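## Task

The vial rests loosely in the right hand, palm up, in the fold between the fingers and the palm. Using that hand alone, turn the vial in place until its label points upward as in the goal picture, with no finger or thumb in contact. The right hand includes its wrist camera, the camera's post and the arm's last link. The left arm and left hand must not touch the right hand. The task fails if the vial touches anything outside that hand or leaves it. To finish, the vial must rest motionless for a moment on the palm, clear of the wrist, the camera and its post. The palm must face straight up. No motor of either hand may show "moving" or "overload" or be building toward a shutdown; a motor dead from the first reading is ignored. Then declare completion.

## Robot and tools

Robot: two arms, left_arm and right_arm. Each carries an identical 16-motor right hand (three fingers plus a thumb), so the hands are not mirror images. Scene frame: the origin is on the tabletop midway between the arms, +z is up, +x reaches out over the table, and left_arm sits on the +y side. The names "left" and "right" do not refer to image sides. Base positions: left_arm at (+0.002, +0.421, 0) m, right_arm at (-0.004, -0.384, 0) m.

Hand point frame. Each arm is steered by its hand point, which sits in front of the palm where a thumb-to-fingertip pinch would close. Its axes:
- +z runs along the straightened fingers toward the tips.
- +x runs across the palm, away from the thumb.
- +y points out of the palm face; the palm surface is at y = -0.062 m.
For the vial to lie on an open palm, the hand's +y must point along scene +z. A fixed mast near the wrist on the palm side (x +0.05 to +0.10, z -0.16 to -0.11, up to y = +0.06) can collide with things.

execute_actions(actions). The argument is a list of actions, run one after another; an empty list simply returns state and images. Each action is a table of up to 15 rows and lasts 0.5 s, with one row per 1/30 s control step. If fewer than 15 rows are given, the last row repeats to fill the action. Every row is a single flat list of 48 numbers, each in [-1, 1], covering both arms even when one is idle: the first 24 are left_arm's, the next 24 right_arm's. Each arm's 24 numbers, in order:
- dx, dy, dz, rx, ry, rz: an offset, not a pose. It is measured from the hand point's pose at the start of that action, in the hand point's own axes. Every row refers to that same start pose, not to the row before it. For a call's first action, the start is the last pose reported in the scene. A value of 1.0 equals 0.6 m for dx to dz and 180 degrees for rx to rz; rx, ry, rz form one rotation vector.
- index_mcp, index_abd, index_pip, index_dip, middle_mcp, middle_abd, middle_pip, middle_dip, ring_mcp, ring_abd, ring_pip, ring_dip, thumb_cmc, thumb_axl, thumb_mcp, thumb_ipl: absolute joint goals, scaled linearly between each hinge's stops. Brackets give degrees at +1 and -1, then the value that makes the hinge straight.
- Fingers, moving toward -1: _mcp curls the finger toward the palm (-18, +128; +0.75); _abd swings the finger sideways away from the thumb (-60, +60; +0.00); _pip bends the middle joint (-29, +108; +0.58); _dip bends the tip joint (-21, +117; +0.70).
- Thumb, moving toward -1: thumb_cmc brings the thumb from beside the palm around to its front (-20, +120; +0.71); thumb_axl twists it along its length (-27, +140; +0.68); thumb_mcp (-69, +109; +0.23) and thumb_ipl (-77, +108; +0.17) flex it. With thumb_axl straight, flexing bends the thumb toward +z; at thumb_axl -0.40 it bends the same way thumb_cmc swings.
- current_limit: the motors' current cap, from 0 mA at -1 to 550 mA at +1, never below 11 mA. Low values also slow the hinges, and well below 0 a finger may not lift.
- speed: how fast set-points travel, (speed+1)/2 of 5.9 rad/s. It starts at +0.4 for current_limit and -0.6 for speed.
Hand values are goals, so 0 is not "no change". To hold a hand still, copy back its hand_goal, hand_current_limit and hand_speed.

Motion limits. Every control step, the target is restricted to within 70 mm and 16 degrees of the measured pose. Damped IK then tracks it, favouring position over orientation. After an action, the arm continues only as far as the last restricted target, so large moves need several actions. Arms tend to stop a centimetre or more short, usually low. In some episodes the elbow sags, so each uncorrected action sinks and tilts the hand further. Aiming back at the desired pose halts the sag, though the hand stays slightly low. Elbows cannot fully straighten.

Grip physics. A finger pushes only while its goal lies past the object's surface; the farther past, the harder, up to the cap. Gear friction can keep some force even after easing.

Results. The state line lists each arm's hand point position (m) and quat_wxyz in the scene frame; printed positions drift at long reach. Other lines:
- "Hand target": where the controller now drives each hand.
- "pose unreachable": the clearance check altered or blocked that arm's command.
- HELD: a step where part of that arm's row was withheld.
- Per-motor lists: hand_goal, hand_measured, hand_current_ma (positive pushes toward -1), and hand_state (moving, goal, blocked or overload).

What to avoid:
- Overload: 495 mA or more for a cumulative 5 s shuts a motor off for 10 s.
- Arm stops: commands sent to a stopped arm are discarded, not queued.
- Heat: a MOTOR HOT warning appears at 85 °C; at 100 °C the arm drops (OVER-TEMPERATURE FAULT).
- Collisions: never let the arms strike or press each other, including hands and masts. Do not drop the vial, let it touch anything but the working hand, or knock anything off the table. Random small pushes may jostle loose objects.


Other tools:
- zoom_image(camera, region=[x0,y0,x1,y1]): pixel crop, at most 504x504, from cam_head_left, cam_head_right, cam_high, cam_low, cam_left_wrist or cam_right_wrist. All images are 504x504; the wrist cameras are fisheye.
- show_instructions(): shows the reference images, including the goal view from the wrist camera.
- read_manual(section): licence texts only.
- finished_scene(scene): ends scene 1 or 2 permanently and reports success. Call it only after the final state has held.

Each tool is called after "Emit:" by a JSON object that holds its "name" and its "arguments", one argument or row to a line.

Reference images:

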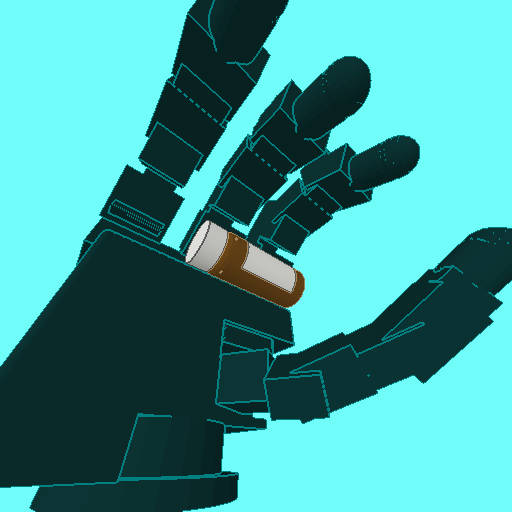

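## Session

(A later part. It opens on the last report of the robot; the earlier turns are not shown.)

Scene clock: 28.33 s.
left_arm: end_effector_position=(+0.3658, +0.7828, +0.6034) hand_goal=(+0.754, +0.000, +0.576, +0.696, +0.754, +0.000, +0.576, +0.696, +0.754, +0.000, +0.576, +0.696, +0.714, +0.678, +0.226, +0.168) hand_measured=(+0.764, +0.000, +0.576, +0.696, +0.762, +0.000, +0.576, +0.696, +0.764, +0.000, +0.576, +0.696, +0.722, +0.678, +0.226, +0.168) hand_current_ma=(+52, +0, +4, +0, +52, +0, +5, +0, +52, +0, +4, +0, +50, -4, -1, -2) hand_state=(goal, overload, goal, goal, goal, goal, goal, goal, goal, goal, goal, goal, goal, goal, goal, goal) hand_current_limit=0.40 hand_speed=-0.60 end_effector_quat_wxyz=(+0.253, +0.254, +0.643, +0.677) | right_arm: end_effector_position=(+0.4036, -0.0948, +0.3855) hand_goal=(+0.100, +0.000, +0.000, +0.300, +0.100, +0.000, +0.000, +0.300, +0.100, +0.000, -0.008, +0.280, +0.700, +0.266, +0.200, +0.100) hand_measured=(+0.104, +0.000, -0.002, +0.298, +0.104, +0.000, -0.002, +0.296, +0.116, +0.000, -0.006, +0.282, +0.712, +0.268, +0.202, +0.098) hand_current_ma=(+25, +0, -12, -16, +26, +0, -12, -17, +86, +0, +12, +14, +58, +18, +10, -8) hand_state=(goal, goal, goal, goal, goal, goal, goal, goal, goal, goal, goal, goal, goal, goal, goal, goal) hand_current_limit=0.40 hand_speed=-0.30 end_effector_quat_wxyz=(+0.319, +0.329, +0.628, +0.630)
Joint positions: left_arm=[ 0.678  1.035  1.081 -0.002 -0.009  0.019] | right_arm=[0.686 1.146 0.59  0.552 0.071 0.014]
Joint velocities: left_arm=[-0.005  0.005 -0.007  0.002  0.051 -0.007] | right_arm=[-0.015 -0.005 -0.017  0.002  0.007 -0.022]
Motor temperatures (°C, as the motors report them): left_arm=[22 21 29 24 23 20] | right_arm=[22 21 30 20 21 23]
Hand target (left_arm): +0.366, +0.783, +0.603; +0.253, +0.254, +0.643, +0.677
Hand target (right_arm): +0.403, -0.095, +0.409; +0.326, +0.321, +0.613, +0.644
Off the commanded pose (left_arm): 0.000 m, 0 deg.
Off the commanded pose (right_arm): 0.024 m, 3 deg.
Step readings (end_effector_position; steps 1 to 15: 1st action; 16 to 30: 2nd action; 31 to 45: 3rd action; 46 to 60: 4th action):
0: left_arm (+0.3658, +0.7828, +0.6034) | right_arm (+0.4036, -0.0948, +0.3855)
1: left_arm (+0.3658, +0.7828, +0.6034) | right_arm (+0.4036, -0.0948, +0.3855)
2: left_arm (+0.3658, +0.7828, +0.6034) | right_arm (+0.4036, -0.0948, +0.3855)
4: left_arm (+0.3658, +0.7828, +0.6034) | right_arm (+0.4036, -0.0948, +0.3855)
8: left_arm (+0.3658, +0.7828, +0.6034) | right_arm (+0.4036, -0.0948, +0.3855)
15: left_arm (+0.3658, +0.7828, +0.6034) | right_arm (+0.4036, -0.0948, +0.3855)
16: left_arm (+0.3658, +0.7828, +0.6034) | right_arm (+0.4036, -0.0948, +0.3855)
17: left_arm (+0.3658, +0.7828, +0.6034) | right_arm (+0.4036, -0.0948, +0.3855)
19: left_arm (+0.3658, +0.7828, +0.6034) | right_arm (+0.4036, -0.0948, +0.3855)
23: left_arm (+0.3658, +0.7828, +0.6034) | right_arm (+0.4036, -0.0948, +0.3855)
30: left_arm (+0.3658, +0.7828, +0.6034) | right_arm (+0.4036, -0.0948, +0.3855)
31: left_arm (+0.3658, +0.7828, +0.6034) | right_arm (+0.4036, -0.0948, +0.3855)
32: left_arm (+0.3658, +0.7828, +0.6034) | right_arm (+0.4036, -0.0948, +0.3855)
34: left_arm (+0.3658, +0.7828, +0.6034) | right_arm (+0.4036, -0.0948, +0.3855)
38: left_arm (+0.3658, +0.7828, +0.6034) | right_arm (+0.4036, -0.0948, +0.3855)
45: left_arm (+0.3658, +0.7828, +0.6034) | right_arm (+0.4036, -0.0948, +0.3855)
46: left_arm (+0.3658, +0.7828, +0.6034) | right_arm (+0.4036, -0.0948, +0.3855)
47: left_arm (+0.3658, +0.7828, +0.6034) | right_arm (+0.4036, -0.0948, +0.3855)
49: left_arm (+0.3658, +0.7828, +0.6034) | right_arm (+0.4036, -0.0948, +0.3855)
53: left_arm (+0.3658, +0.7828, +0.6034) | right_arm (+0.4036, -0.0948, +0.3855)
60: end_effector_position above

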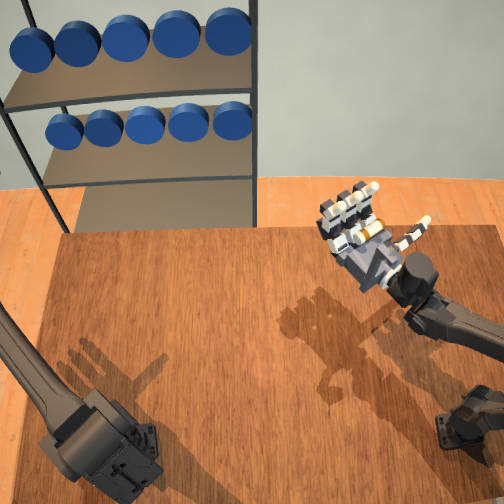

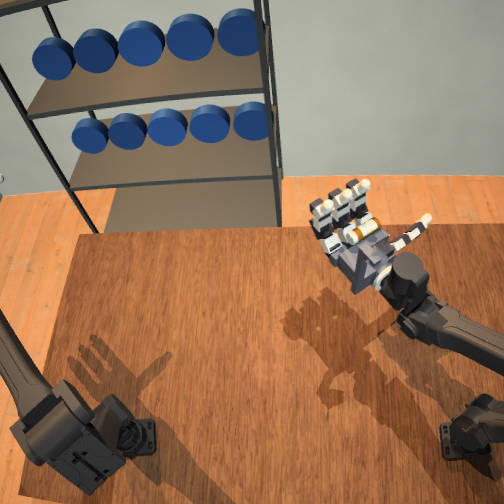

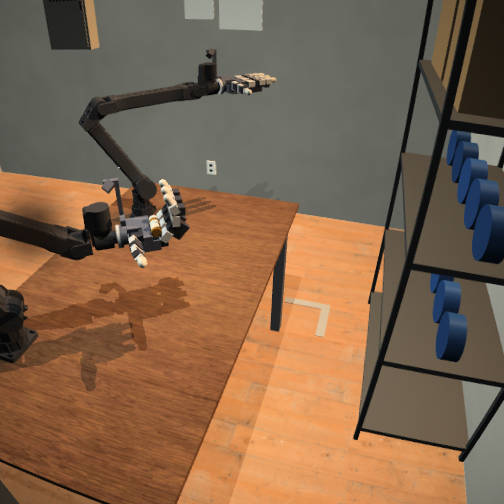

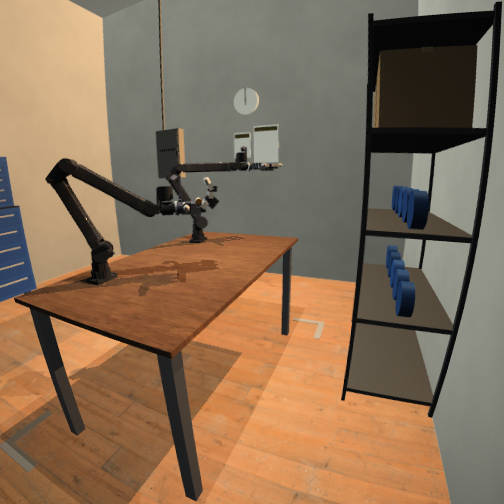

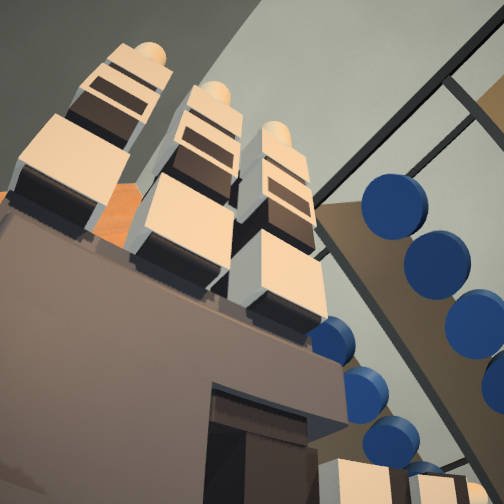

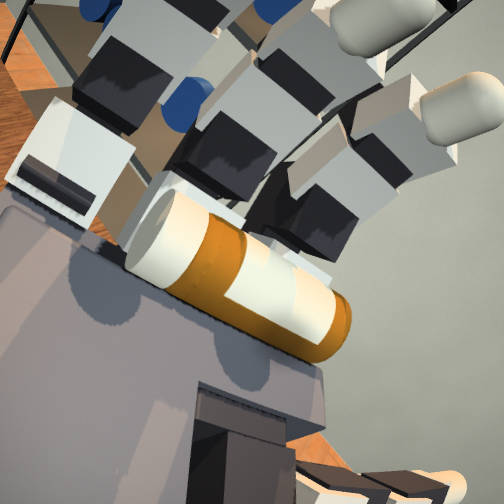

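Emit:
{"name": "execute_actions", "arguments": {
  "actions": [
    [[0,0,0,0,0,0,0.754,0,0.576,0.696,0.754,0,0.576,0.696,0.754,0,0.576,0.696,0.714,0.678,0.226,0.168,0.4,-0.6, 0,0.04,0,-0.015,0,0,-0.85,0,0.4,0.5,-0.85,0,0.4,0.5,0.1,0,-0.008,0.28,0.7,0.266,0.2,0.1,0.4,-0.5]],
    [[0,0,0,0,0,0,0.754,0,0.576,0.696,0.754,0,0.576,0.696,0.754,0,0.576,0.696,0.714,0.678,0.226,0.168,0.4,-0.6, 0,0.04,0,-0.015,0,0,-0.85,0,0.4,0.5,-0.85,0,0.4,0.5,0.1,0,-0.008,0.28,0.7,0.266,0.2,0.1,0.4,-0.5]],
    [[0,0,0,0,0,0,0.754,0,0.576,0.696,0.754,0,0.576,0.696,0.754,0,0.576,0.696,0.714,0.678,0.226,0.168,0.4,-0.6, 0,0.04,0,-0.015,0,0,-0.85,0,0.4,0.5,-0.85,0,0.4,0.5,0.1,0,-0.008,0.28,0.7,0.266,0.2,0.1,0.4,-0.5]],
    [[0,0,0,0,0,0,0.754,0,0.576,0.696,0.754,0,0.576,0.696,0.754,0,0.576,0.696,0.714,0.678,0.226,0.168,0.4,-0.6, 0,0.04,0,-0.015,0,0,0.1,0,0,0.3,0.1,0,0,0.3,0.1,0,-0.008,0.28,0.7,0.266,0.2,0.1,0.4,-0.3]],
    [[0,0,0,0,0,0,0.754,0,0.576,0.696,0.754,0,0.576,0.696,0.754,0,0.576,0.696,0.714,0.678,0.226,0.168,0.4,-0.6, 0,0.04,0,-0.015,0,0,0.1,0,0,0.3,0.1,0,0,0.3,0.1,0,-0.008,0.28,0.7,0.266,0.2,0.1,0.4,-0.3]]
  ]
}}

Scene clock: 31.20 s.
left_arm: end_effector_position=(+0.3658, +0.7828, +0.6034) hand_goal=(+0.754, +0.000, +0.576, +0.696, +0.754, +0.000, +0.576, +0.696, +0.754, +0.000, +0.576, +0.696, +0.714, +0.678, +0.226, +0.168) hand_measured=(+0.764, +0.000, +0.576, +0.696, +0.762, +0.000, +0.576, +0.696, +0.764, +0.000, +0.576, +0.696, +0.722, +0.678, +0.226, +0.168) hand_current_ma=(+52, +0, +4, +0, +52, +0, +5, +0, +52, +0, +4, +0, +50, -4, -1, -2) hand_state=(goal, overload, goal, goal, goal, goal, goal, goal, goal, goal, goal, goal, goal, goal, goal, goal) hand_current_limit=0.40 hand_speed=-0.60 end_effector_quat_wxyz=(+0.253, +0.254, +0.643, +0.677) | right_arm: end_effector_position=(+0.4036, -0.0948, +0.3855) hand_goal=(+0.100, +0.000, +0.000, +0.300, +0.100, +0.000, +0.000, +0.300, +0.100, +0.000, -0.008, +0.280, +0.700, +0.266, +0.200, +0.100) hand_measured=(-0.052, +0.000, +0.000, +0.302, +0.050, +0.000, +0.000, +0.302, +0.116, +0.000, -0.006, +0.282, +0.712, +0.268, +0.202, +0.098) hand_current_ma=(-28, +0, +4, +11, -16, +0, +5, +11, +86, +0, +12, +14, +58, +18, +10, -8) hand_state=(moving, goal, goal, goal, moving, goal, goal, goal, goal, goal, goal, goal, goal, goal, goal, goal) hand_current_limit=0.40 hand_speed=-0.30 end_effector_quat_wxyz=(+0.319, +0.329, +0.628, +0.630)
Joint positions: left_arm=[ 0.678  1.035  1.081 -0.002 -0.009  0.019] | right_arm=[0.686 1.146 0.59  0.552 0.071 0.014]
Joint velocities: left_arm=[-0.005 -0.005  0.017  0.002  0.051  0.007] | right_arm=[-0.005 -0.005 -0.012  0.012  0.007  0.037]
Motor temperatures (°C, as the motors report them): left_arm=[22 21 29 24 23 20] | right_arm=[22 21 31 20 21 23]
Hand target (left_arm): +0.366, +0.783, +0.603; +0.253, +0.254, +0.643, +0.677
Hand target (right_arm): +0.403, -0.095, +0.409; +0.326, +0.321, +0.613, +0.644
Off the commanded pose (left_arm): 0.000 m, 0 deg.
Off the commanded pose (right_arm): 0.024 m, 3 deg.
Step readings (end_effector_position; steps 1 to 15: 1st action; 16 to 30: 2nd action; 31 to 45: 3rd action; 46 to 60: 4th action; 61 to 75: 5th action):
0: left_arm (+0.3658, +0.7828, +0.6034) | right_arm (+0.4036, -0.0948, +0.3855)
1: left_arm (+0.3658, +0.7828, +0.6034) | right_arm (+0.4036, -0.0948, +0.3855)
2: left_arm (+0.3658, +0.7828, +0.6034) | right_arm (+0.4036, -0.0948, +0.3855)
4: left_arm (+0.3658, +0.7828, +0.6034) | right_arm (+0.4036, -0.0948, +0.3855)
8: left_arm (+0.3658, +0.7828, +0.6034) | right_arm (+0.4036, -0.0948, +0.3855)
15: left_arm (+0.3658, +0.7828, +0.6034) | right_arm (+0.4036, -0.0948, +0.3855)
16: left_arm (+0.3658, +0.7828, +0.6034) | right_arm (+0.4036, -0.0948, +0.3855)
17: left_arm (+0.3658, +0.7828, +0.6034) | right_arm (+0.4036, -0.0948, +0.3855)
19: left_arm (+0.3658, +0.7828, +0.6034) | right_arm (+0.4036, -0.0948, +0.3855)
23: left_arm (+0.3658, +0.7828, +0.6034) | right_arm (+0.4036, -0.0948, +0.3855)
30: left_arm (+0.3658, +0.7828, +0.6034) | right_arm (+0.4036, -0.0948, +0.3855)
31: left_arm (+0.3658, +0.7828, +0.6034) | right_arm (+0.4036, -0.0948, +0.3855)
32: left_arm (+0.3658, +0.7828, +0.6034) | right_arm (+0.4036, -0.0948, +0.3855)
34: left_arm (+0.3658, +0.7828, +0.6034) | right_arm (+0.4036, -0.0948, +0.3855)
38: left_arm (+0.3658, +0.7828, +0.6034) | right_arm (+0.4036, -0.0948, +0.3855)
45: left_arm (+0.3658, +0.7828, +0.6034) | right_arm (+0.4036, -0.0948, +0.3855)
46: left_arm (+0.3658, +0.7828, +0.6034) | right_arm (+0.4036, -0.0948, +0.3855)
47: left_arm (+0.3658, +0.7828, +0.6034) | right_arm (+0.4036, -0.0948, +0.3855)
49: left_arm (+0.3658, +0.7828, +0.6034) | right_arm (+0.4036, -0.0948, +0.3855)
53: left_arm (+0.3658, +0.7828, +0.6034) | right_arm (+0.4036, -0.0948, +0.3855)
60: left_arm (+0.3658, +0.7828, +0.6034) | right_arm (+0.4036, -0.0948, +0.3855)
61: left_arm (+0.3658, +0.7828, +0.6034) | right_arm (+0.4036, -0.0948, +0.3855)
62: left_arm (+0.3658, +0.7828, +0.6034) | right_arm (+0.4036, -0.0948, +0.3855)
64: left_arm (+0.3658, +0.7828, +0.6034) | right_arm (+0.4036, -0.0948, +0.3855)
68: left_arm (+0.3658, +0.7828, +0.6034) | right_arm (+0.4036, -0.0948, +0.3855)
75: end_effector_position above

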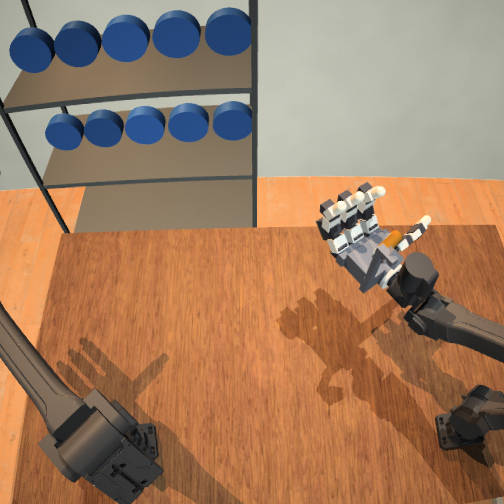

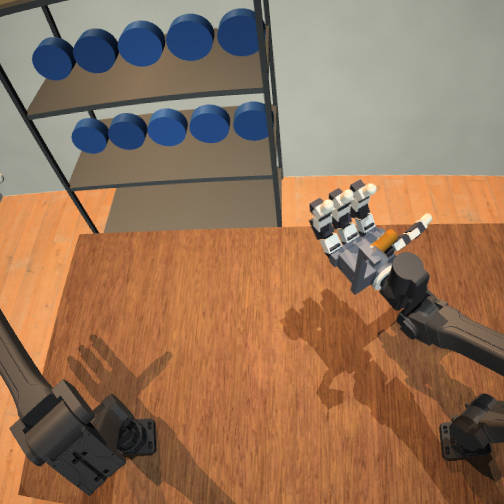

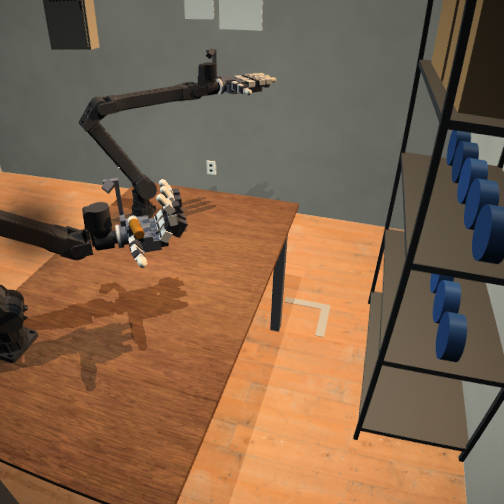

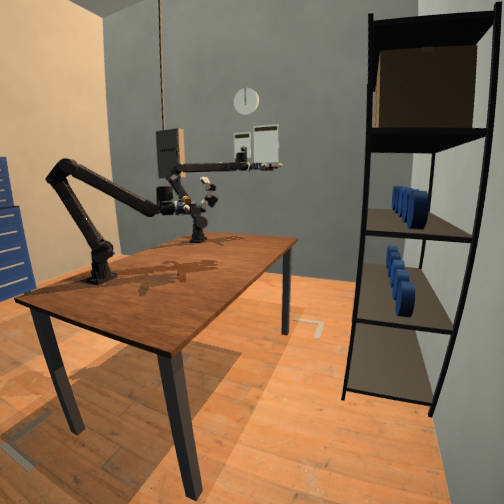

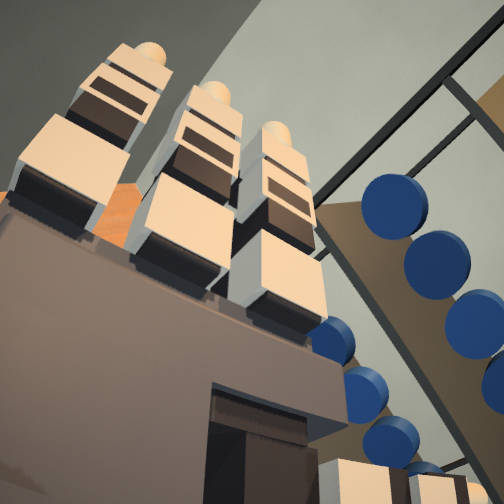

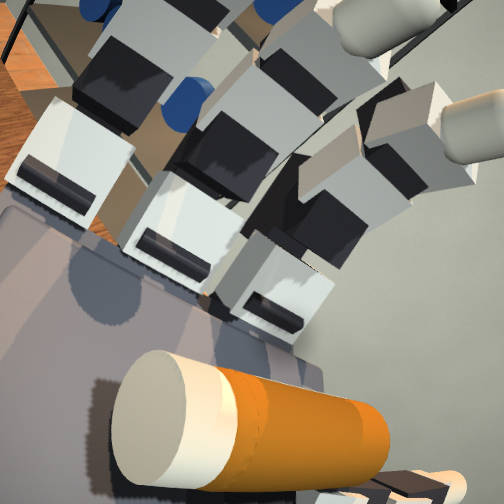

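Rolled far toward the wrist; tilt forward.

Emit:
{"name": "execute_actions", "arguments": {
  "actions": [
    [[0,0,0,0,0,0,0.754,0,0.576,0.696,0.754,0,0.576,0.696,0.754,0,0.576,0.696,0.714,0.678,0.226,0.168,0.4,-0.6, 0,0.04,0,0.02,0,0,0.1,0,0,0.3,0.1,0,0,0.3,0.1,0,-0.008,0.28,0.7,0.266,0.2,0.1,0.4,-0.3]]
  ]
}}

Scene clock: 31.80 s.
left_arm: end_effector_position=(+0.3658, +0.7828, +0.6034) hand_goal=(+0.754, +0.000, +0.576, +0.696, +0.754, +0.000, +0.576, +0.696, +0.754, +0.000, +0.576, +0.696, +0.714, +0.678, +0.226, +0.168) hand_measured=(+0.764, +0.000, +0.576, +0.696, +0.762, +0.000, +0.576, +0.696, +0.764, +0.000, +0.576, +0.696, +0.722, +0.678, +0.226, +0.168) hand_current_ma=(+52, +0, +4, +0, +52, +0, +5, +0, +52, +0, +4, +0, +50, -4, -1, -2) hand_state=(goal, overload, goal, goal, goal, goal, goal, goal, goal, goal, goal, goal, goal, goal, goal, goal) hand_current_limit=0.40 hand_speed=-0.60 end_effector_quat_wxyz=(+0.253, +0.254, +0.643, +0.677) | right_arm: end_effector_position=(+0.4000, -0.0978, +0.3753) hand_goal=(+0.100, +0.000, +0.000, +0.300, +0.100, +0.000, +0.000, +0.300, +0.100, +0.000, -0.008, +0.280, +0.700, +0.266, +0.200, +0.100) hand_measured=(+0.106, +0.000, +0.000, +0.302, +0.108, +0.000, +0.000, +0.302, +0.112, +0.000, -0.006, +0.282, +0.712, +0.268, +0.202, +0.098) hand_current_ma=(+37, +0, +4, +11, +39, +0, +5, +11, +65, +0, +11, +13, +64, +18, +11, -8) hand_state=(goal, goal, goal, goal, goal, goal, goal, goal, goal, goal, goal, goal, goal, goal, goal, goal) hand_current_limit=0.40 hand_speed=-0.30 end_effector_quat_wxyz=(+0.302, +0.344, +0.664, +0.591)
Joint positions: left_arm=[ 0.678  1.035  1.081 -0.002 -0.009  0.019] | right_arm=[0.686 1.072 0.595 0.358 0.071 0.014]
Joint velocities: left_arm=[ 0.005 -0.005  0.002 -0.002  0.007 -0.095] | right_arm=[ 0.015 -0.024  0.002  0.007 -0.095  0.037]
Motor temperatures (°C, as the motors report them): left_arm=[22 21 29 24 23 20] | right_arm=[22 21 31 20 21 23]
Hand target (left_arm): +0.366, +0.783, +0.603; +0.253, +0.254, +0.643, +0.677
Hand target (right_arm): +0.402, -0.096, +0.409; +0.308, +0.339, +0.647, +0.610
Off the commanded pose (left_arm): 0.000 m, 0 deg.
Off the commanded pose (right_arm): 0.035 m, 3 deg.
Step readings (end_effector_position):
0: left_arm (+0.3658, +0.7828, +0.6034) | right_arm (+0.4036, -0.0948, +0.3855)
1: left_arm (+0.3658, +0.7828, +0.6034) | right_arm (+0.4043, -0.0943, +0.3830)
2: left_arm (+0.3658, +0.7828, +0.6034) | right_arm (+0.4050, -0.0937, +0.3781)
4: left_arm (+0.3658, +0.7828, +0.6034) | right_arm (+0.4034, -0.0949, +0.3731)
8: left_arm (+0.3658, +0.7828, +0.6034) | right_arm (+0.4001, -0.0977, +0.3761)
15: end_effector_position above

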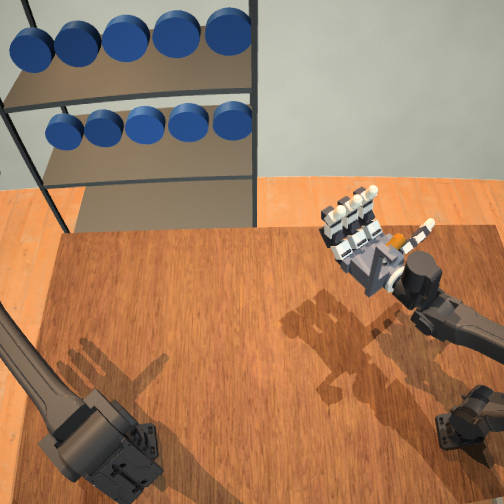

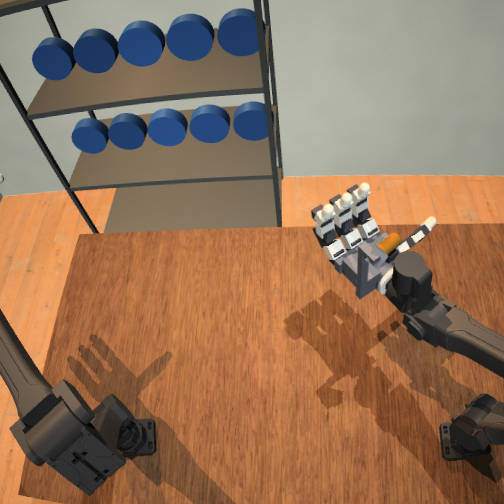

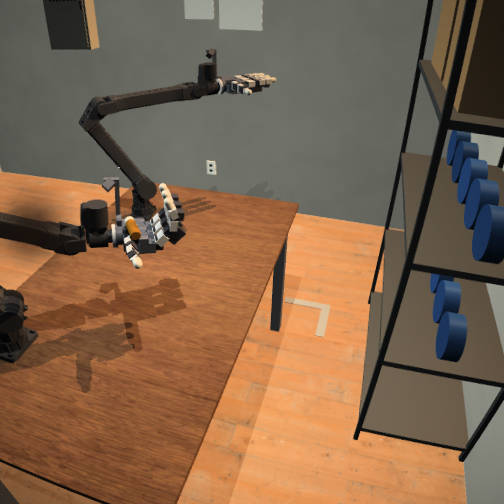

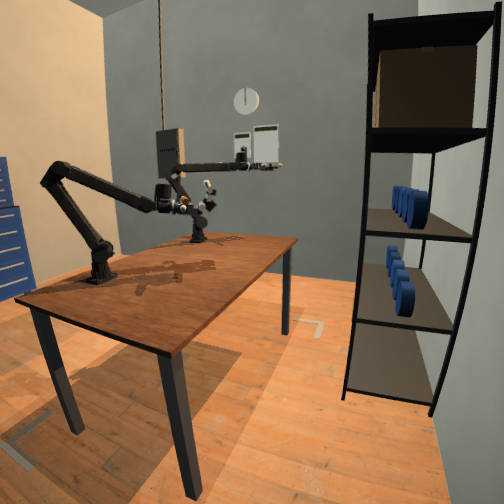

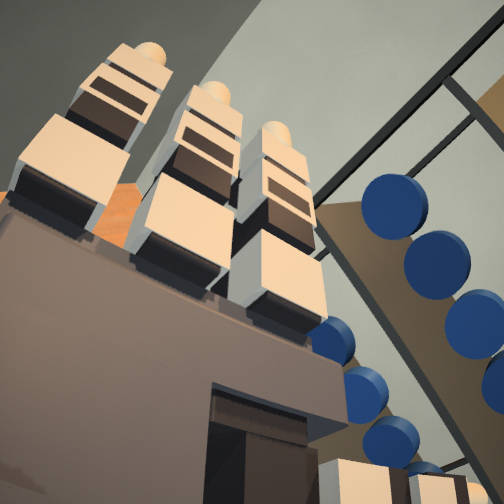

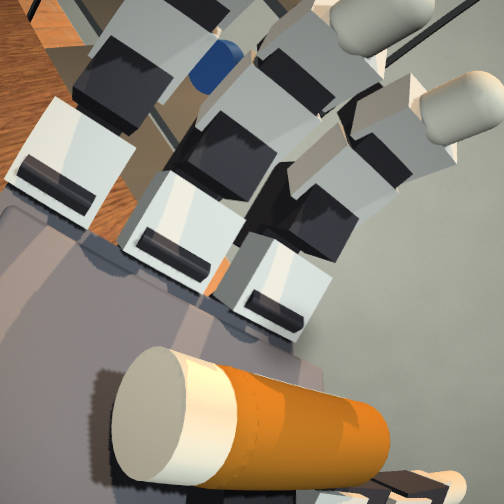

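Emit:
{"name": "execute_actions", "arguments": {
  "actions": [
    [[0,0,0,0,0,0,0.754,0,0.576,0.696,0.754,0,0.576,0.696,0.754,0,0.576,0.696,0.714,0.678,0.226,0.168,0.4,-0.6, 0,0.04,0,0.01,0,0,0.1,0,0,0.3,0.1,0,0,0.3,0.1,0,-0.008,0.28,0.3,0.266,0.2,0.1,0.4,-0.6]],
    [[0,0,0,0,0,0,0.754,0,0.576,0.696,0.754,0,0.576,0.696,0.754,0,0.576,0.696,0.714,0.678,0.226,0.168,0.4,-0.6, 0,0.04,0,-0.015,0,0,0.1,0,0,0.3,0.1,0,0,0.3,0.1,0,-0.008,0.28,0.3,0.266,0.2,0.1,0.4,-0.6]]
  ]
}}

Scene clock: 32.97 s.
left_arm: end_effector_position=(+0.3658, +0.7828, +0.6034) hand_goal=(+0.754, +0.000, +0.576, +0.696, +0.754, +0.000, +0.576, +0.696, +0.754, +0.000, +0.576, +0.696, +0.714, +0.678, +0.226, +0.168) hand_measured=(+0.764, +0.000, +0.576, +0.696, +0.762, +0.000, +0.576, +0.696, +0.764, +0.000, +0.576, +0.696, +0.722, +0.678, +0.226, +0.168) hand_current_ma=(+52, +0, +4, +0, +52, +0, +5, +0, +52, +0, +4, +0, +50, -4, -1, -2) hand_state=(goal, overload, goal, goal, goal, goal, goal, goal, goal, goal, goal, goal, goal, goal, goal, goal) hand_current_limit=0.40 hand_speed=-0.60 end_effector_quat_wxyz=(+0.253, +0.254, +0.643, +0.677) | right_arm: end_effector_position=(+0.3995, -0.0982, +0.3598) hand_goal=(+0.100, +0.000, +0.000, +0.300, +0.100, +0.000, +0.000, +0.300, +0.100, +0.000, -0.008, +0.280, +0.300, +0.266, +0.200, +0.100) hand_measured=(+0.106, +0.000, +0.000, +0.302, +0.108, +0.000, +0.000, +0.302, +0.110, +0.000, -0.006, +0.282, +0.326, +0.268, +0.202, +0.098) hand_current_ma=(+38, +0, +4, +11, +39, +0, +5, +11, +57, +0, +11, +13, +133, +17, +11, -8) hand_state=(goal, goal, goal, goal, goal, goal, goal, goal, goal, goal, goal, goal, blocked, goal, goal, goal) hand_current_limit=0.40 hand_speed=-0.60 end_effector_quat_wxyz=(+0.289, +0.356, +0.691, +0.559)
Joint positions: left_arm=[ 0.678  1.035  1.081 -0.002 -0.009  0.019] | right_arm=[0.686 1.043 0.601 0.232 0.071 0.014]
Joint velocities: left_arm=[ 0.015 -0.005 -0.017  0.007 -0.051 -0.022] | right_arm=[-0.024 -0.005 -0.017 -0.002 -0.037  0.022]
Motor temperatures (°C, as the motors report them): left_arm=[22 21 30 24 23 20] | right_arm=[22 21 31 20 21 23]
Hand target (left_arm): +0.366, +0.783, +0.603; +0.253, +0.254, +0.643, +0.677
Hand target (right_arm): +0.402, -0.096, +0.383; +0.297, +0.349, +0.678, +0.575
Off the commanded pose (left_arm): 0.000 m, 0 deg.
Off the commanded pose (right_arm): 0.024 m, 3 deg.
Step readings (end_effector_position; steps 1 to 15: 1st action; 16 to 30: 2nd action):
0: left_arm (+0.3658, +0.7828, +0.6034) | right_arm (+0.4000, -0.0978, +0.3753)
1: left_arm (+0.3658, +0.7828, +0.6034) | right_arm (+0.4004, -0.0974, +0.3731)
2: left_arm (+0.3658, +0.7828, +0.6034) | right_arm (+0.4009, -0.0971, +0.3693)
4: left_arm (+0.3658, +0.7828, +0.6034) | right_arm (+0.4001, -0.0977, +0.3634)
8: left_arm (+0.3658, +0.7828, +0.6034) | right_arm (+0.3995, -0.0982, +0.3604)
15: left_arm (+0.3658, +0.7828, +0.6034) | right_arm (+0.3995, -0.0982, +0.3598)
16: left_arm (+0.3658, +0.7828, +0.6034) | right_arm (+0.3995, -0.0982, +0.3598)
17: left_arm (+0.3658, +0.7828, +0.6034) | right_arm (+0.3995, -0.0982, +0.3598)
19: left_arm (+0.3658, +0.7828, +0.6034) | right_arm (+0.3995, -0.0982, +0.3598)
23: left_arm (+0.3658, +0.7828, +0.6034) | right_arm (+0.3995, -0.0982, +0.3598)
30: end_effector_position above

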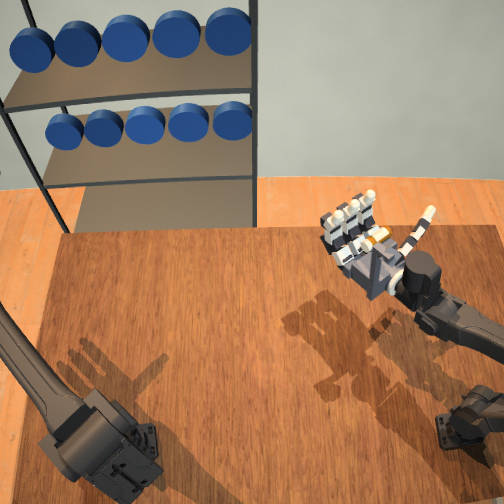

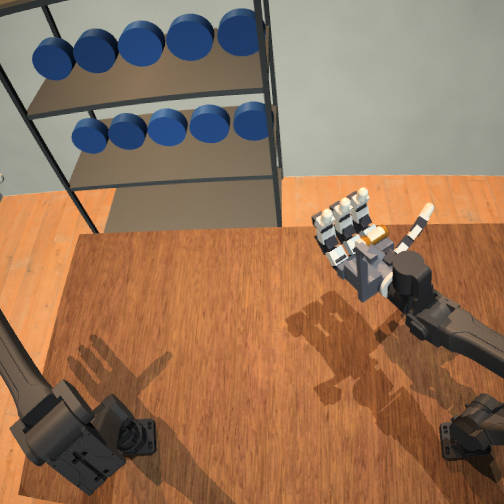

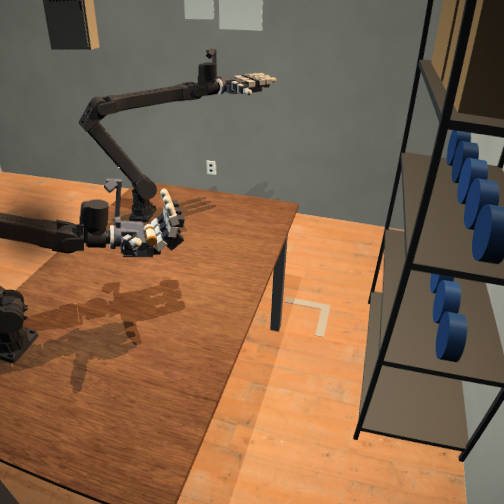

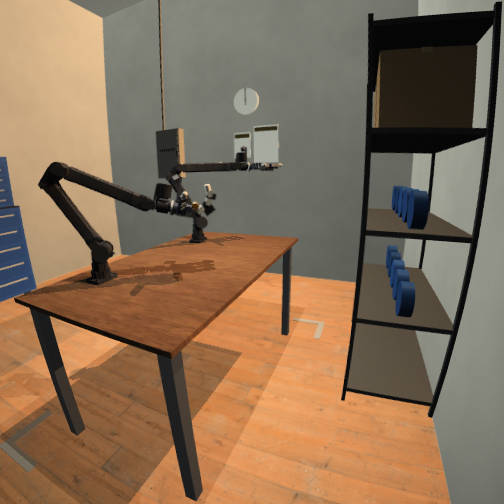

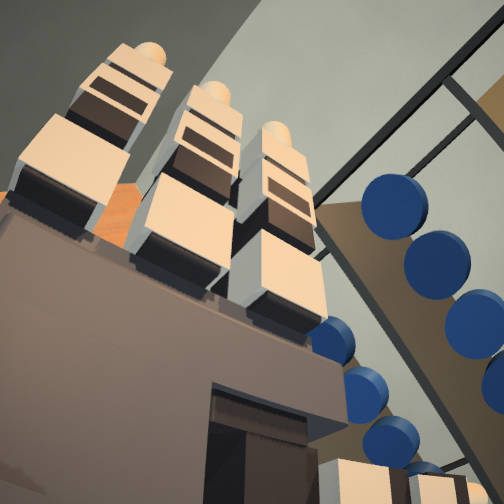

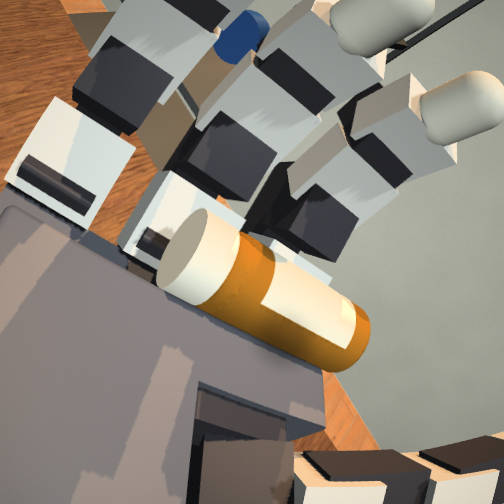

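Emit:
{"name": "execute_actions", "arguments": {
  "actions": [
    [[0,0,0,0,0,0,0.754,0,0.576,0.696,0.754,0,0.576,0.696,0.754,0,0.576,0.696,0.714,0.678,0.226,0.168,0.4,-0.6, 0,0.05,0,-0.05,0,0,-0.4,0,0.3,0.4,-0.4,0,0.3,0.4,0.1,0,-0.008,0.28,0.5,0.266,0.2,0.1,0.4,-0.5]],
    [[0,0,0,0,0,0,0.754,0,0.576,0.696,0.754,0,0.576,0.696,0.754,0,0.576,0.696,0.714,0.678,0.226,0.168,0.4,-0.6, 0,0.05,0,-0.04,0,0,-0.5,0,0.3,0.4,-0.5,0,0.3,0.4,0.1,0,-0.008,0.28,0.5,0.266,0.2,0.1,0.4,-0.5]],
    [[0,0,0,0,0,0,0.754,0,0.576,0.696,0.754,0,0.576,0.696,0.754,0,0.576,0.696,0.714,0.678,0.226,0.168,0.4,-0.6, 0,0.04,0,-0.015,0,0,-0.65,0,0.3,0.4,-0.65,0,0.3,0.4,0.1,0,-0.008,0.28,0.5,0.266,0.2,0.1,0.4,-0.85]],
    [[0,0,0,0,0,0,0.754,0,0.576,0.696,0.754,0,0.576,0.696,0.754,0,0.576,0.696,0.714,0.678,0.226,0.168,0.4,-0.6, 0,0.04,0,-0.015,0,0,-0.65,0,0.3,0.4,-0.65,0,0.3,0.4,0.1,0,-0.008,0.28,0.5,0.266,0.2,0.1,0.4,-0.85]]
  ]
}}

Scene clock: 35.37 s.
left_arm: end_effector_position=(+0.3658, +0.7828, +0.6034) hand_goal=(+0.754, +0.000, +0.576, +0.696, +0.754, +0.000, +0.576, +0.696, +0.754, +0.000, +0.576, +0.696, +0.714, +0.678, +0.226, +0.168) hand_measured=(+0.764, +0.000, +0.576, +0.696, +0.762, +0.000, +0.576, +0.696, +0.764, +0.000, +0.576, +0.696, +0.722, +0.678, +0.226, +0.168) hand_current_ma=(+52, +0, +4, +0, +52, +0, +5, +0, +52, +0, +4, +0, +50, -4, -1, -2) hand_state=(goal, overload, goal, goal, goal, goal, goal, goal, goal, goal, goal, goal, goal, goal, goal, goal) hand_current_limit=0.40 hand_speed=-0.60 end_effector_quat_wxyz=(+0.253, +0.254, +0.643, +0.677) | right_arm: end_effector_position=(+0.4000, -0.0969, +0.3912) hand_goal=(-0.650, +0.000, +0.300, +0.400, -0.650, +0.000, +0.300, +0.400, +0.100, +0.000, -0.008, +0.280, +0.500, +0.266, +0.200, +0.100) hand_measured=(-0.650, +0.000, +0.298, +0.398, -0.650, +0.000, +0.298, +0.398, +0.112, +0.000, -0.006, +0.282, +0.512, +0.268, +0.202, +0.098) hand_current_ma=(+1, +0, -10, -15, +1, +0, -11, -15, +64, +0, +11, +13, +60, +17, +11, -7) hand_state=(goal, goal, goal, goal, goal, goal, goal, goal, goal, goal, goal, goal, goal, goal, goal, goal) hand_current_limit=0.40 hand_speed=-0.85 end_effector_quat_wxyz=(+0.319, +0.327, +0.630, +0.628)
Joint positions: left_arm=[ 0.678  1.035  1.081 -0.002 -0.009  0.019] | right_arm=[0.686 1.119 0.592 0.519 0.069 0.01 ]
Joint velocities: left_arm=[-0.015 -0.005 -0.017 -0.017 -0.037  0.007] | right_arm=[-0.015 -0.005 -0.012 -0.012 -0.022  0.007]
Motor temperatures (°C, as the motors report them): left_arm=[22 21 30 24 23 20] | right_arm=[22 21 31 20 21 23]
Hand target (left_arm): +0.366, +0.783, +0.603; +0.253, +0.254, +0.643, +0.677
Hand target (right_arm): +0.399, -0.097, +0.415; +0.326, +0.319, +0.615, +0.643
Off the commanded pose (left_arm): 0.000 m, 0 deg.
Off the commanded pose (right_arm): 0.024 m, 3 deg.
Step readings (end_effector_position; steps 1 to 15: 1st action; 16 to 30: 2nd action; 31 to 45: 3rd action; 46 to 60: 4th action):
0: left_arm (+0.3658, +0.7828, +0.6034) | right_arm (+0.3995, -0.0982, +0.3598)
1: left_arm (+0.3658, +0.7828, +0.6034) | right_arm (+0.3992, -0.0984, +0.3624)
2: left_arm (+0.3658, +0.7828, +0.6034) | right_arm (+0.3989, -0.0986, +0.3670)
4: left_arm (+0.3658, +0.7828, +0.6034) | right_arm (+0.3997, -0.0978, +0.3748)
8: left_arm (+0.3658, +0.7828, +0.6034) | right_arm (+0.4012, -0.0963, +0.3766)
15: left_arm (+0.3658, +0.7828, +0.6034) | right_arm (+0.4014, -0.0959, +0.3765)
16: left_arm (+0.3658, +0.7828, +0.6034) | right_arm (+0.4011, -0.0962, +0.3788)
17: left_arm (+0.3658, +0.7828, +0.6034) | right_arm (+0.4006, -0.0966, +0.3825)
19: left_arm (+0.3658, +0.7828, +0.6034) | right_arm (+0.3998, -0.0971, +0.3891)
23: left_arm (+0.3658, +0.7828, +0.6034) | right_arm (+0.3997, -0.0972, +0.3917)
30: left_arm (+0.3658, +0.7828, +0.6034) | right_arm (+0.4000, -0.0969, +0.3912)
31: left_arm (+0.3658, +0.7828, +0.6034) | right_arm (+0.4000, -0.0969, +0.3912)
32: left_arm (+0.3658, +0.7828, +0.6034) | right_arm (+0.4000, -0.0969, +0.3912)
34: left_arm (+0.3658, +0.7828, +0.6034) | right_arm (+0.4000, -0.0969, +0.3912)
38: left_arm (+0.3658, +0.7828, +0.6034) | right_arm (+0.4000, -0.0969, +0.3912)
45: left_arm (+0.3658, +0.7828, +0.6034) | right_arm (+0.4000, -0.0969, +0.3912)
46: left_arm (+0.3658, +0.7828, +0.6034) | right_arm (+0.4000, -0.0969, +0.3912)
47: left_arm (+0.3658, +0.7828, +0.6034) | right_arm (+0.4000, -0.0969, +0.3912)
49: left_arm (+0.3658, +0.7828, +0.6034) | right_arm (+0.4000, -0.0969, +0.3912)
53: left_arm (+0.3658, +0.7828, +0.6034) | right_arm (+0.4000, -0.0969, +0.3912)
60: end_effector_position above

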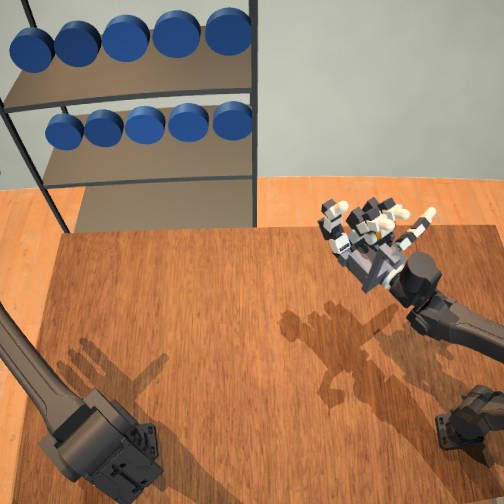

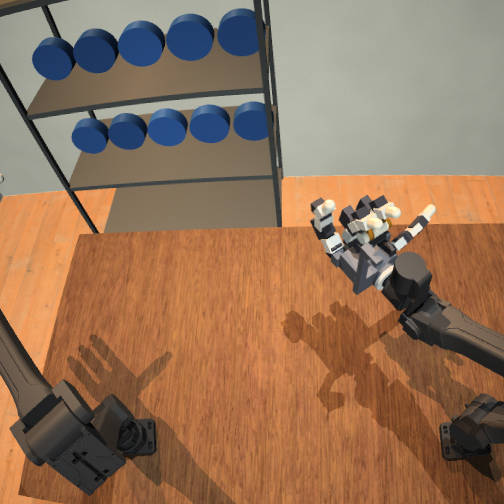

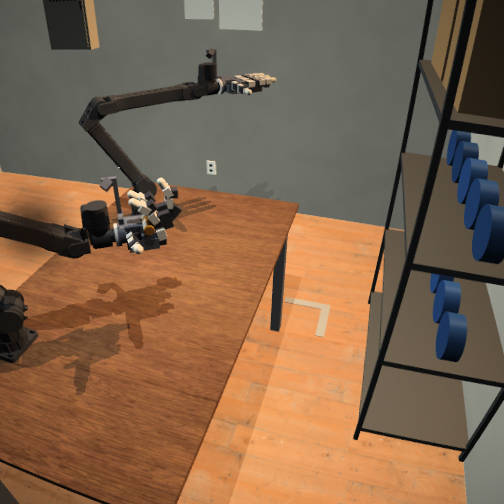

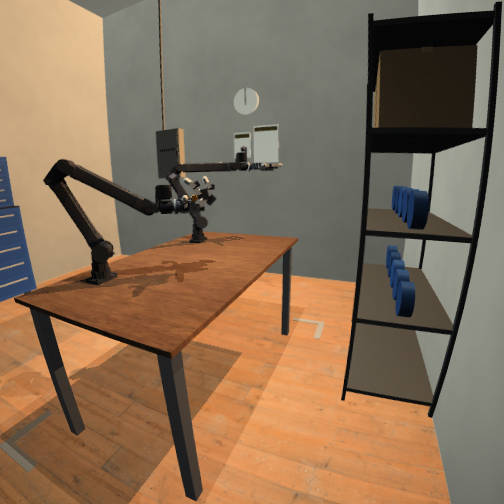

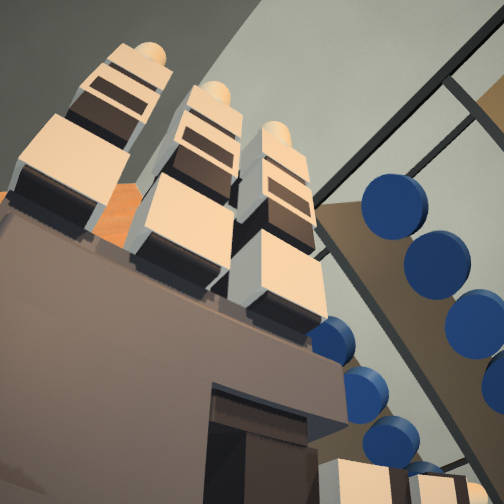

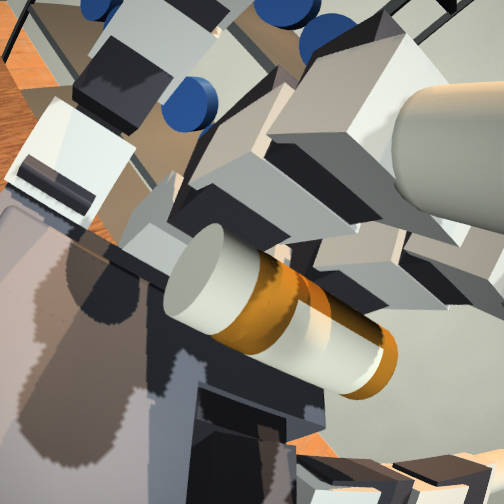

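Emit:
{"name": "execute_actions", "arguments": {
  "actions": [
    [[0,0,0,0,0,0,0.754,0,0.576,0.696,0.754,0,0.576,0.696,0.754,0,0.576,0.696,0.714,0.678,0.226,0.168,0.4,-0.6, 0,0.04,0,0.0,0,0,-0.1,0,-0.3,0.2,-0.1,0,-0.3,0.2,0.1,0,-0.008,0.28,0.5,0.266,0.2,0.1,0.4,-0.4]],
    [[0,0,0,0,0,0,0.754,0,0.576,0.696,0.754,0,0.576,0.696,0.754,0,0.576,0.696,0.714,0.678,0.226,0.168,0.4,-0.6, 0,0.04,0,-0.015,0,0,-0.1,0,-0.5,0.1,-0.1,0,-0.5,0.1,0.1,0,-0.008,0.28,0.5,0.266,0.2,0.1,0.4,-0.4]],
    [[0,0,0,0,0,0,0.754,0,0.576,0.696,0.754,0,0.576,0.696,0.754,0,0.576,0.696,0.714,0.678,0.226,0.168,0.4,-0.6, 0,0.04,0,-0.015,0,0,-0.1,0,-0.5,0.1,-0.1,0,-0.5,0.1,0.1,0,-0.008,0.28,0.5,0.266,0.2,0.1,0.4,-0.4]]
  ]
}}

Scene clock: 37.47 s.
left_arm: end_effector_position=(+0.3658, +0.7828, +0.6034) hand_goal=(+0.754, +0.000, +0.576, +0.696, +0.754, +0.000, +0.576, +0.696, +0.754, +0.000, +0.576, +0.696, +0.714, +0.678, +0.226, +0.168) hand_measured=(+0.764, +0.000, +0.576, +0.696, +0.762, +0.000, +0.576, +0.696, +0.764, +0.000, +0.576, +0.696, +0.722, +0.678, +0.226, +0.168) hand_current_ma=(+52, +0, +4, +0, +52, +0, +5, +0, +52, +0, +4, +0, +50, -4, -1, -2) hand_state=(goal, overload, goal, goal, goal, goal, goal, goal, goal, goal, goal, goal, goal, goal, goal, goal) hand_current_limit=0.40 hand_speed=-0.60 end_effector_quat_wxyz=(+0.253, +0.254, +0.643, +0.677) | right_arm: end_effector_position=(+0.3996, -0.0972, +0.3847) hand_goal=(-0.100, +0.000, -0.500, +0.100, -0.100, +0.000, -0.500, +0.100, +0.100, +0.000, -0.008, +0.280, +0.500, +0.266, +0.200, +0.100) hand_measured=(-0.098, +0.000, -0.500, +0.102, -0.098, +0.000, -0.500, +0.102, +0.110, +0.000, -0.006, +0.282, +0.512, +0.268, +0.202, +0.098) hand_current_ma=(+7, +0, +3, +11, +8, +0, +3, +11, +59, +0, +11, +13, +61, +17, +11, -7) hand_state=(goal, goal, goal, goal, goal, goal, goal, goal, goal, goal, goal, goal, goal, goal, goal, goal) hand_current_limit=0.40 hand_speed=-0.40 end_effector_quat_wxyz=(+0.312, +0.334, +0.645, +0.612)
Joint positions: left_arm=[ 0.678  1.035  1.081 -0.002 -0.009  0.019] | right_arm=[0.686 1.096 0.592 0.449 0.069 0.01 ]
Joint velocities: left_arm=[ 0.005 -0.005 -0.007 -0.012 -0.022 -0.051] | right_arm=[-0.015  0.005 -0.012  0.032 -0.007 -0.022]
Motor temperatures (°C, as the motors report them): left_arm=[22 22 30 24 23 20] | right_arm=[22 21 32 20 21 23]
Hand target (left_arm): +0.366, +0.783, +0.603; +0.253, +0.254, +0.643, +0.677
Hand target (right_arm): +0.400, -0.097, +0.409; +0.320, +0.326, +0.631, +0.627
Off the commanded pose (left_arm): 0.000 m, 0 deg.
Off the commanded pose (right_arm): 0.024 m, 3 deg.
Step readings (end_effector_position; steps 1 to 15: 1st action; 16 to 30: 2nd action; 31 to 45: 3rd action):
0: left_arm (+0.3658, +0.7828, +0.6034) | right_arm (+0.4000, -0.0969, +0.3912)
1: left_arm (+0.3658, +0.7828, +0.6034) | right_arm (+0.4002, -0.0967, +0.3897)
2: left_arm (+0.3658, +0.7828, +0.6034) | right_arm (+0.4004, -0.0966, +0.3874)
4: left_arm (+0.3658, +0.7828, +0.6034) | right_arm (+0.4004, -0.0966, +0.3844)
8: left_arm (+0.3658, +0.7828, +0.6034) | right_arm (+0.3996, -0.0973, +0.3851)
15: left_arm (+0.3658, +0.7828, +0.6034) | right_arm (+0.3996, -0.0972, +0.3847)
16: left_arm (+0.3658, +0.7828, +0.6034) | right_arm (+0.3996, -0.0972, +0.3847)
17: left_arm (+0.3658, +0.7828, +0.6034) | right_arm (+0.3996, -0.0972, +0.3847)
19: left_arm (+0.3658, +0.7828, +0.6034) | right_arm (+0.3996, -0.0972, +0.3847)
23: left_arm (+0.3658, +0.7828, +0.6034) | right_arm (+0.3996, -0.0972, +0.3847)
30: left_arm (+0.3658, +0.7828, +0.6034) | right_arm (+0.3996, -0.0972, +0.3847)
31: left_arm (+0.3658, +0.7828, +0.6034) | right_arm (+0.3996, -0.0972, +0.3847)
32: left_arm (+0.3658, +0.7828, +0.6034) | right_arm (+0.3996, -0.0972, +0.3847)
34: left_arm (+0.3658, +0.7828, +0.6034) | right_arm (+0.3996, -0.0972, +0.3847)
38: left_arm (+0.3658, +0.7828, +0.6034) | right_arm (+0.3996, -0.0972, +0.3847)
45: end_effector_position above

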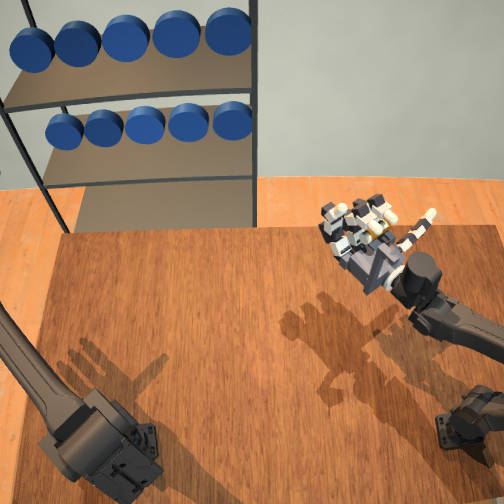

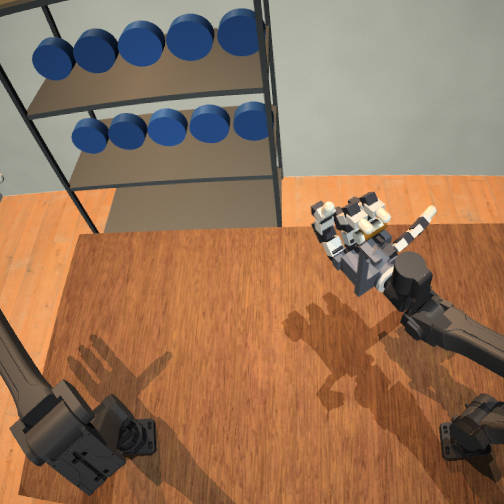

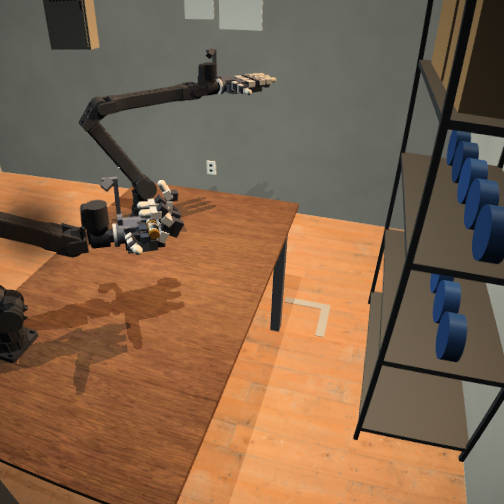

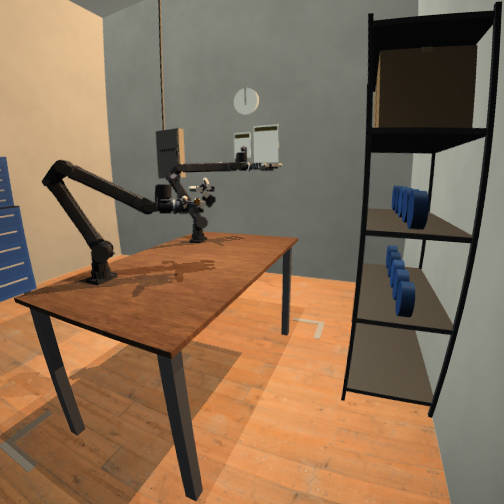

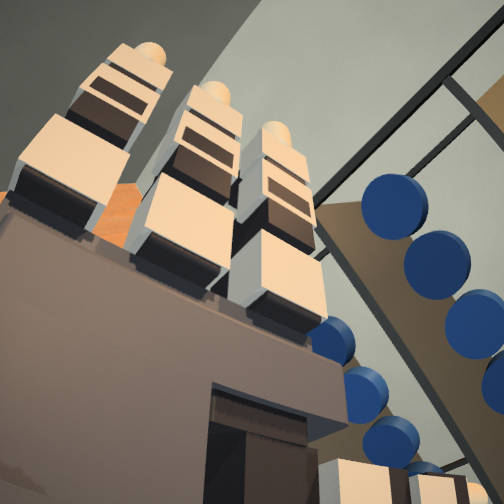

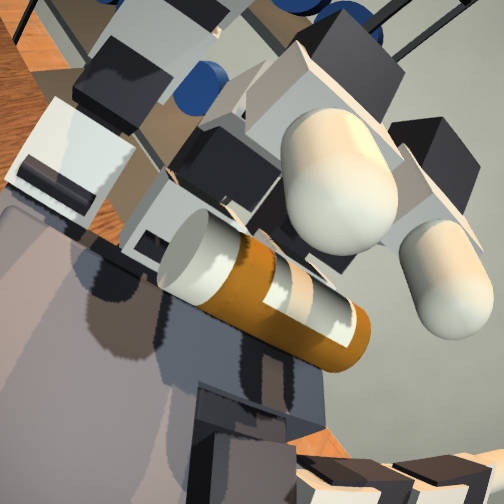

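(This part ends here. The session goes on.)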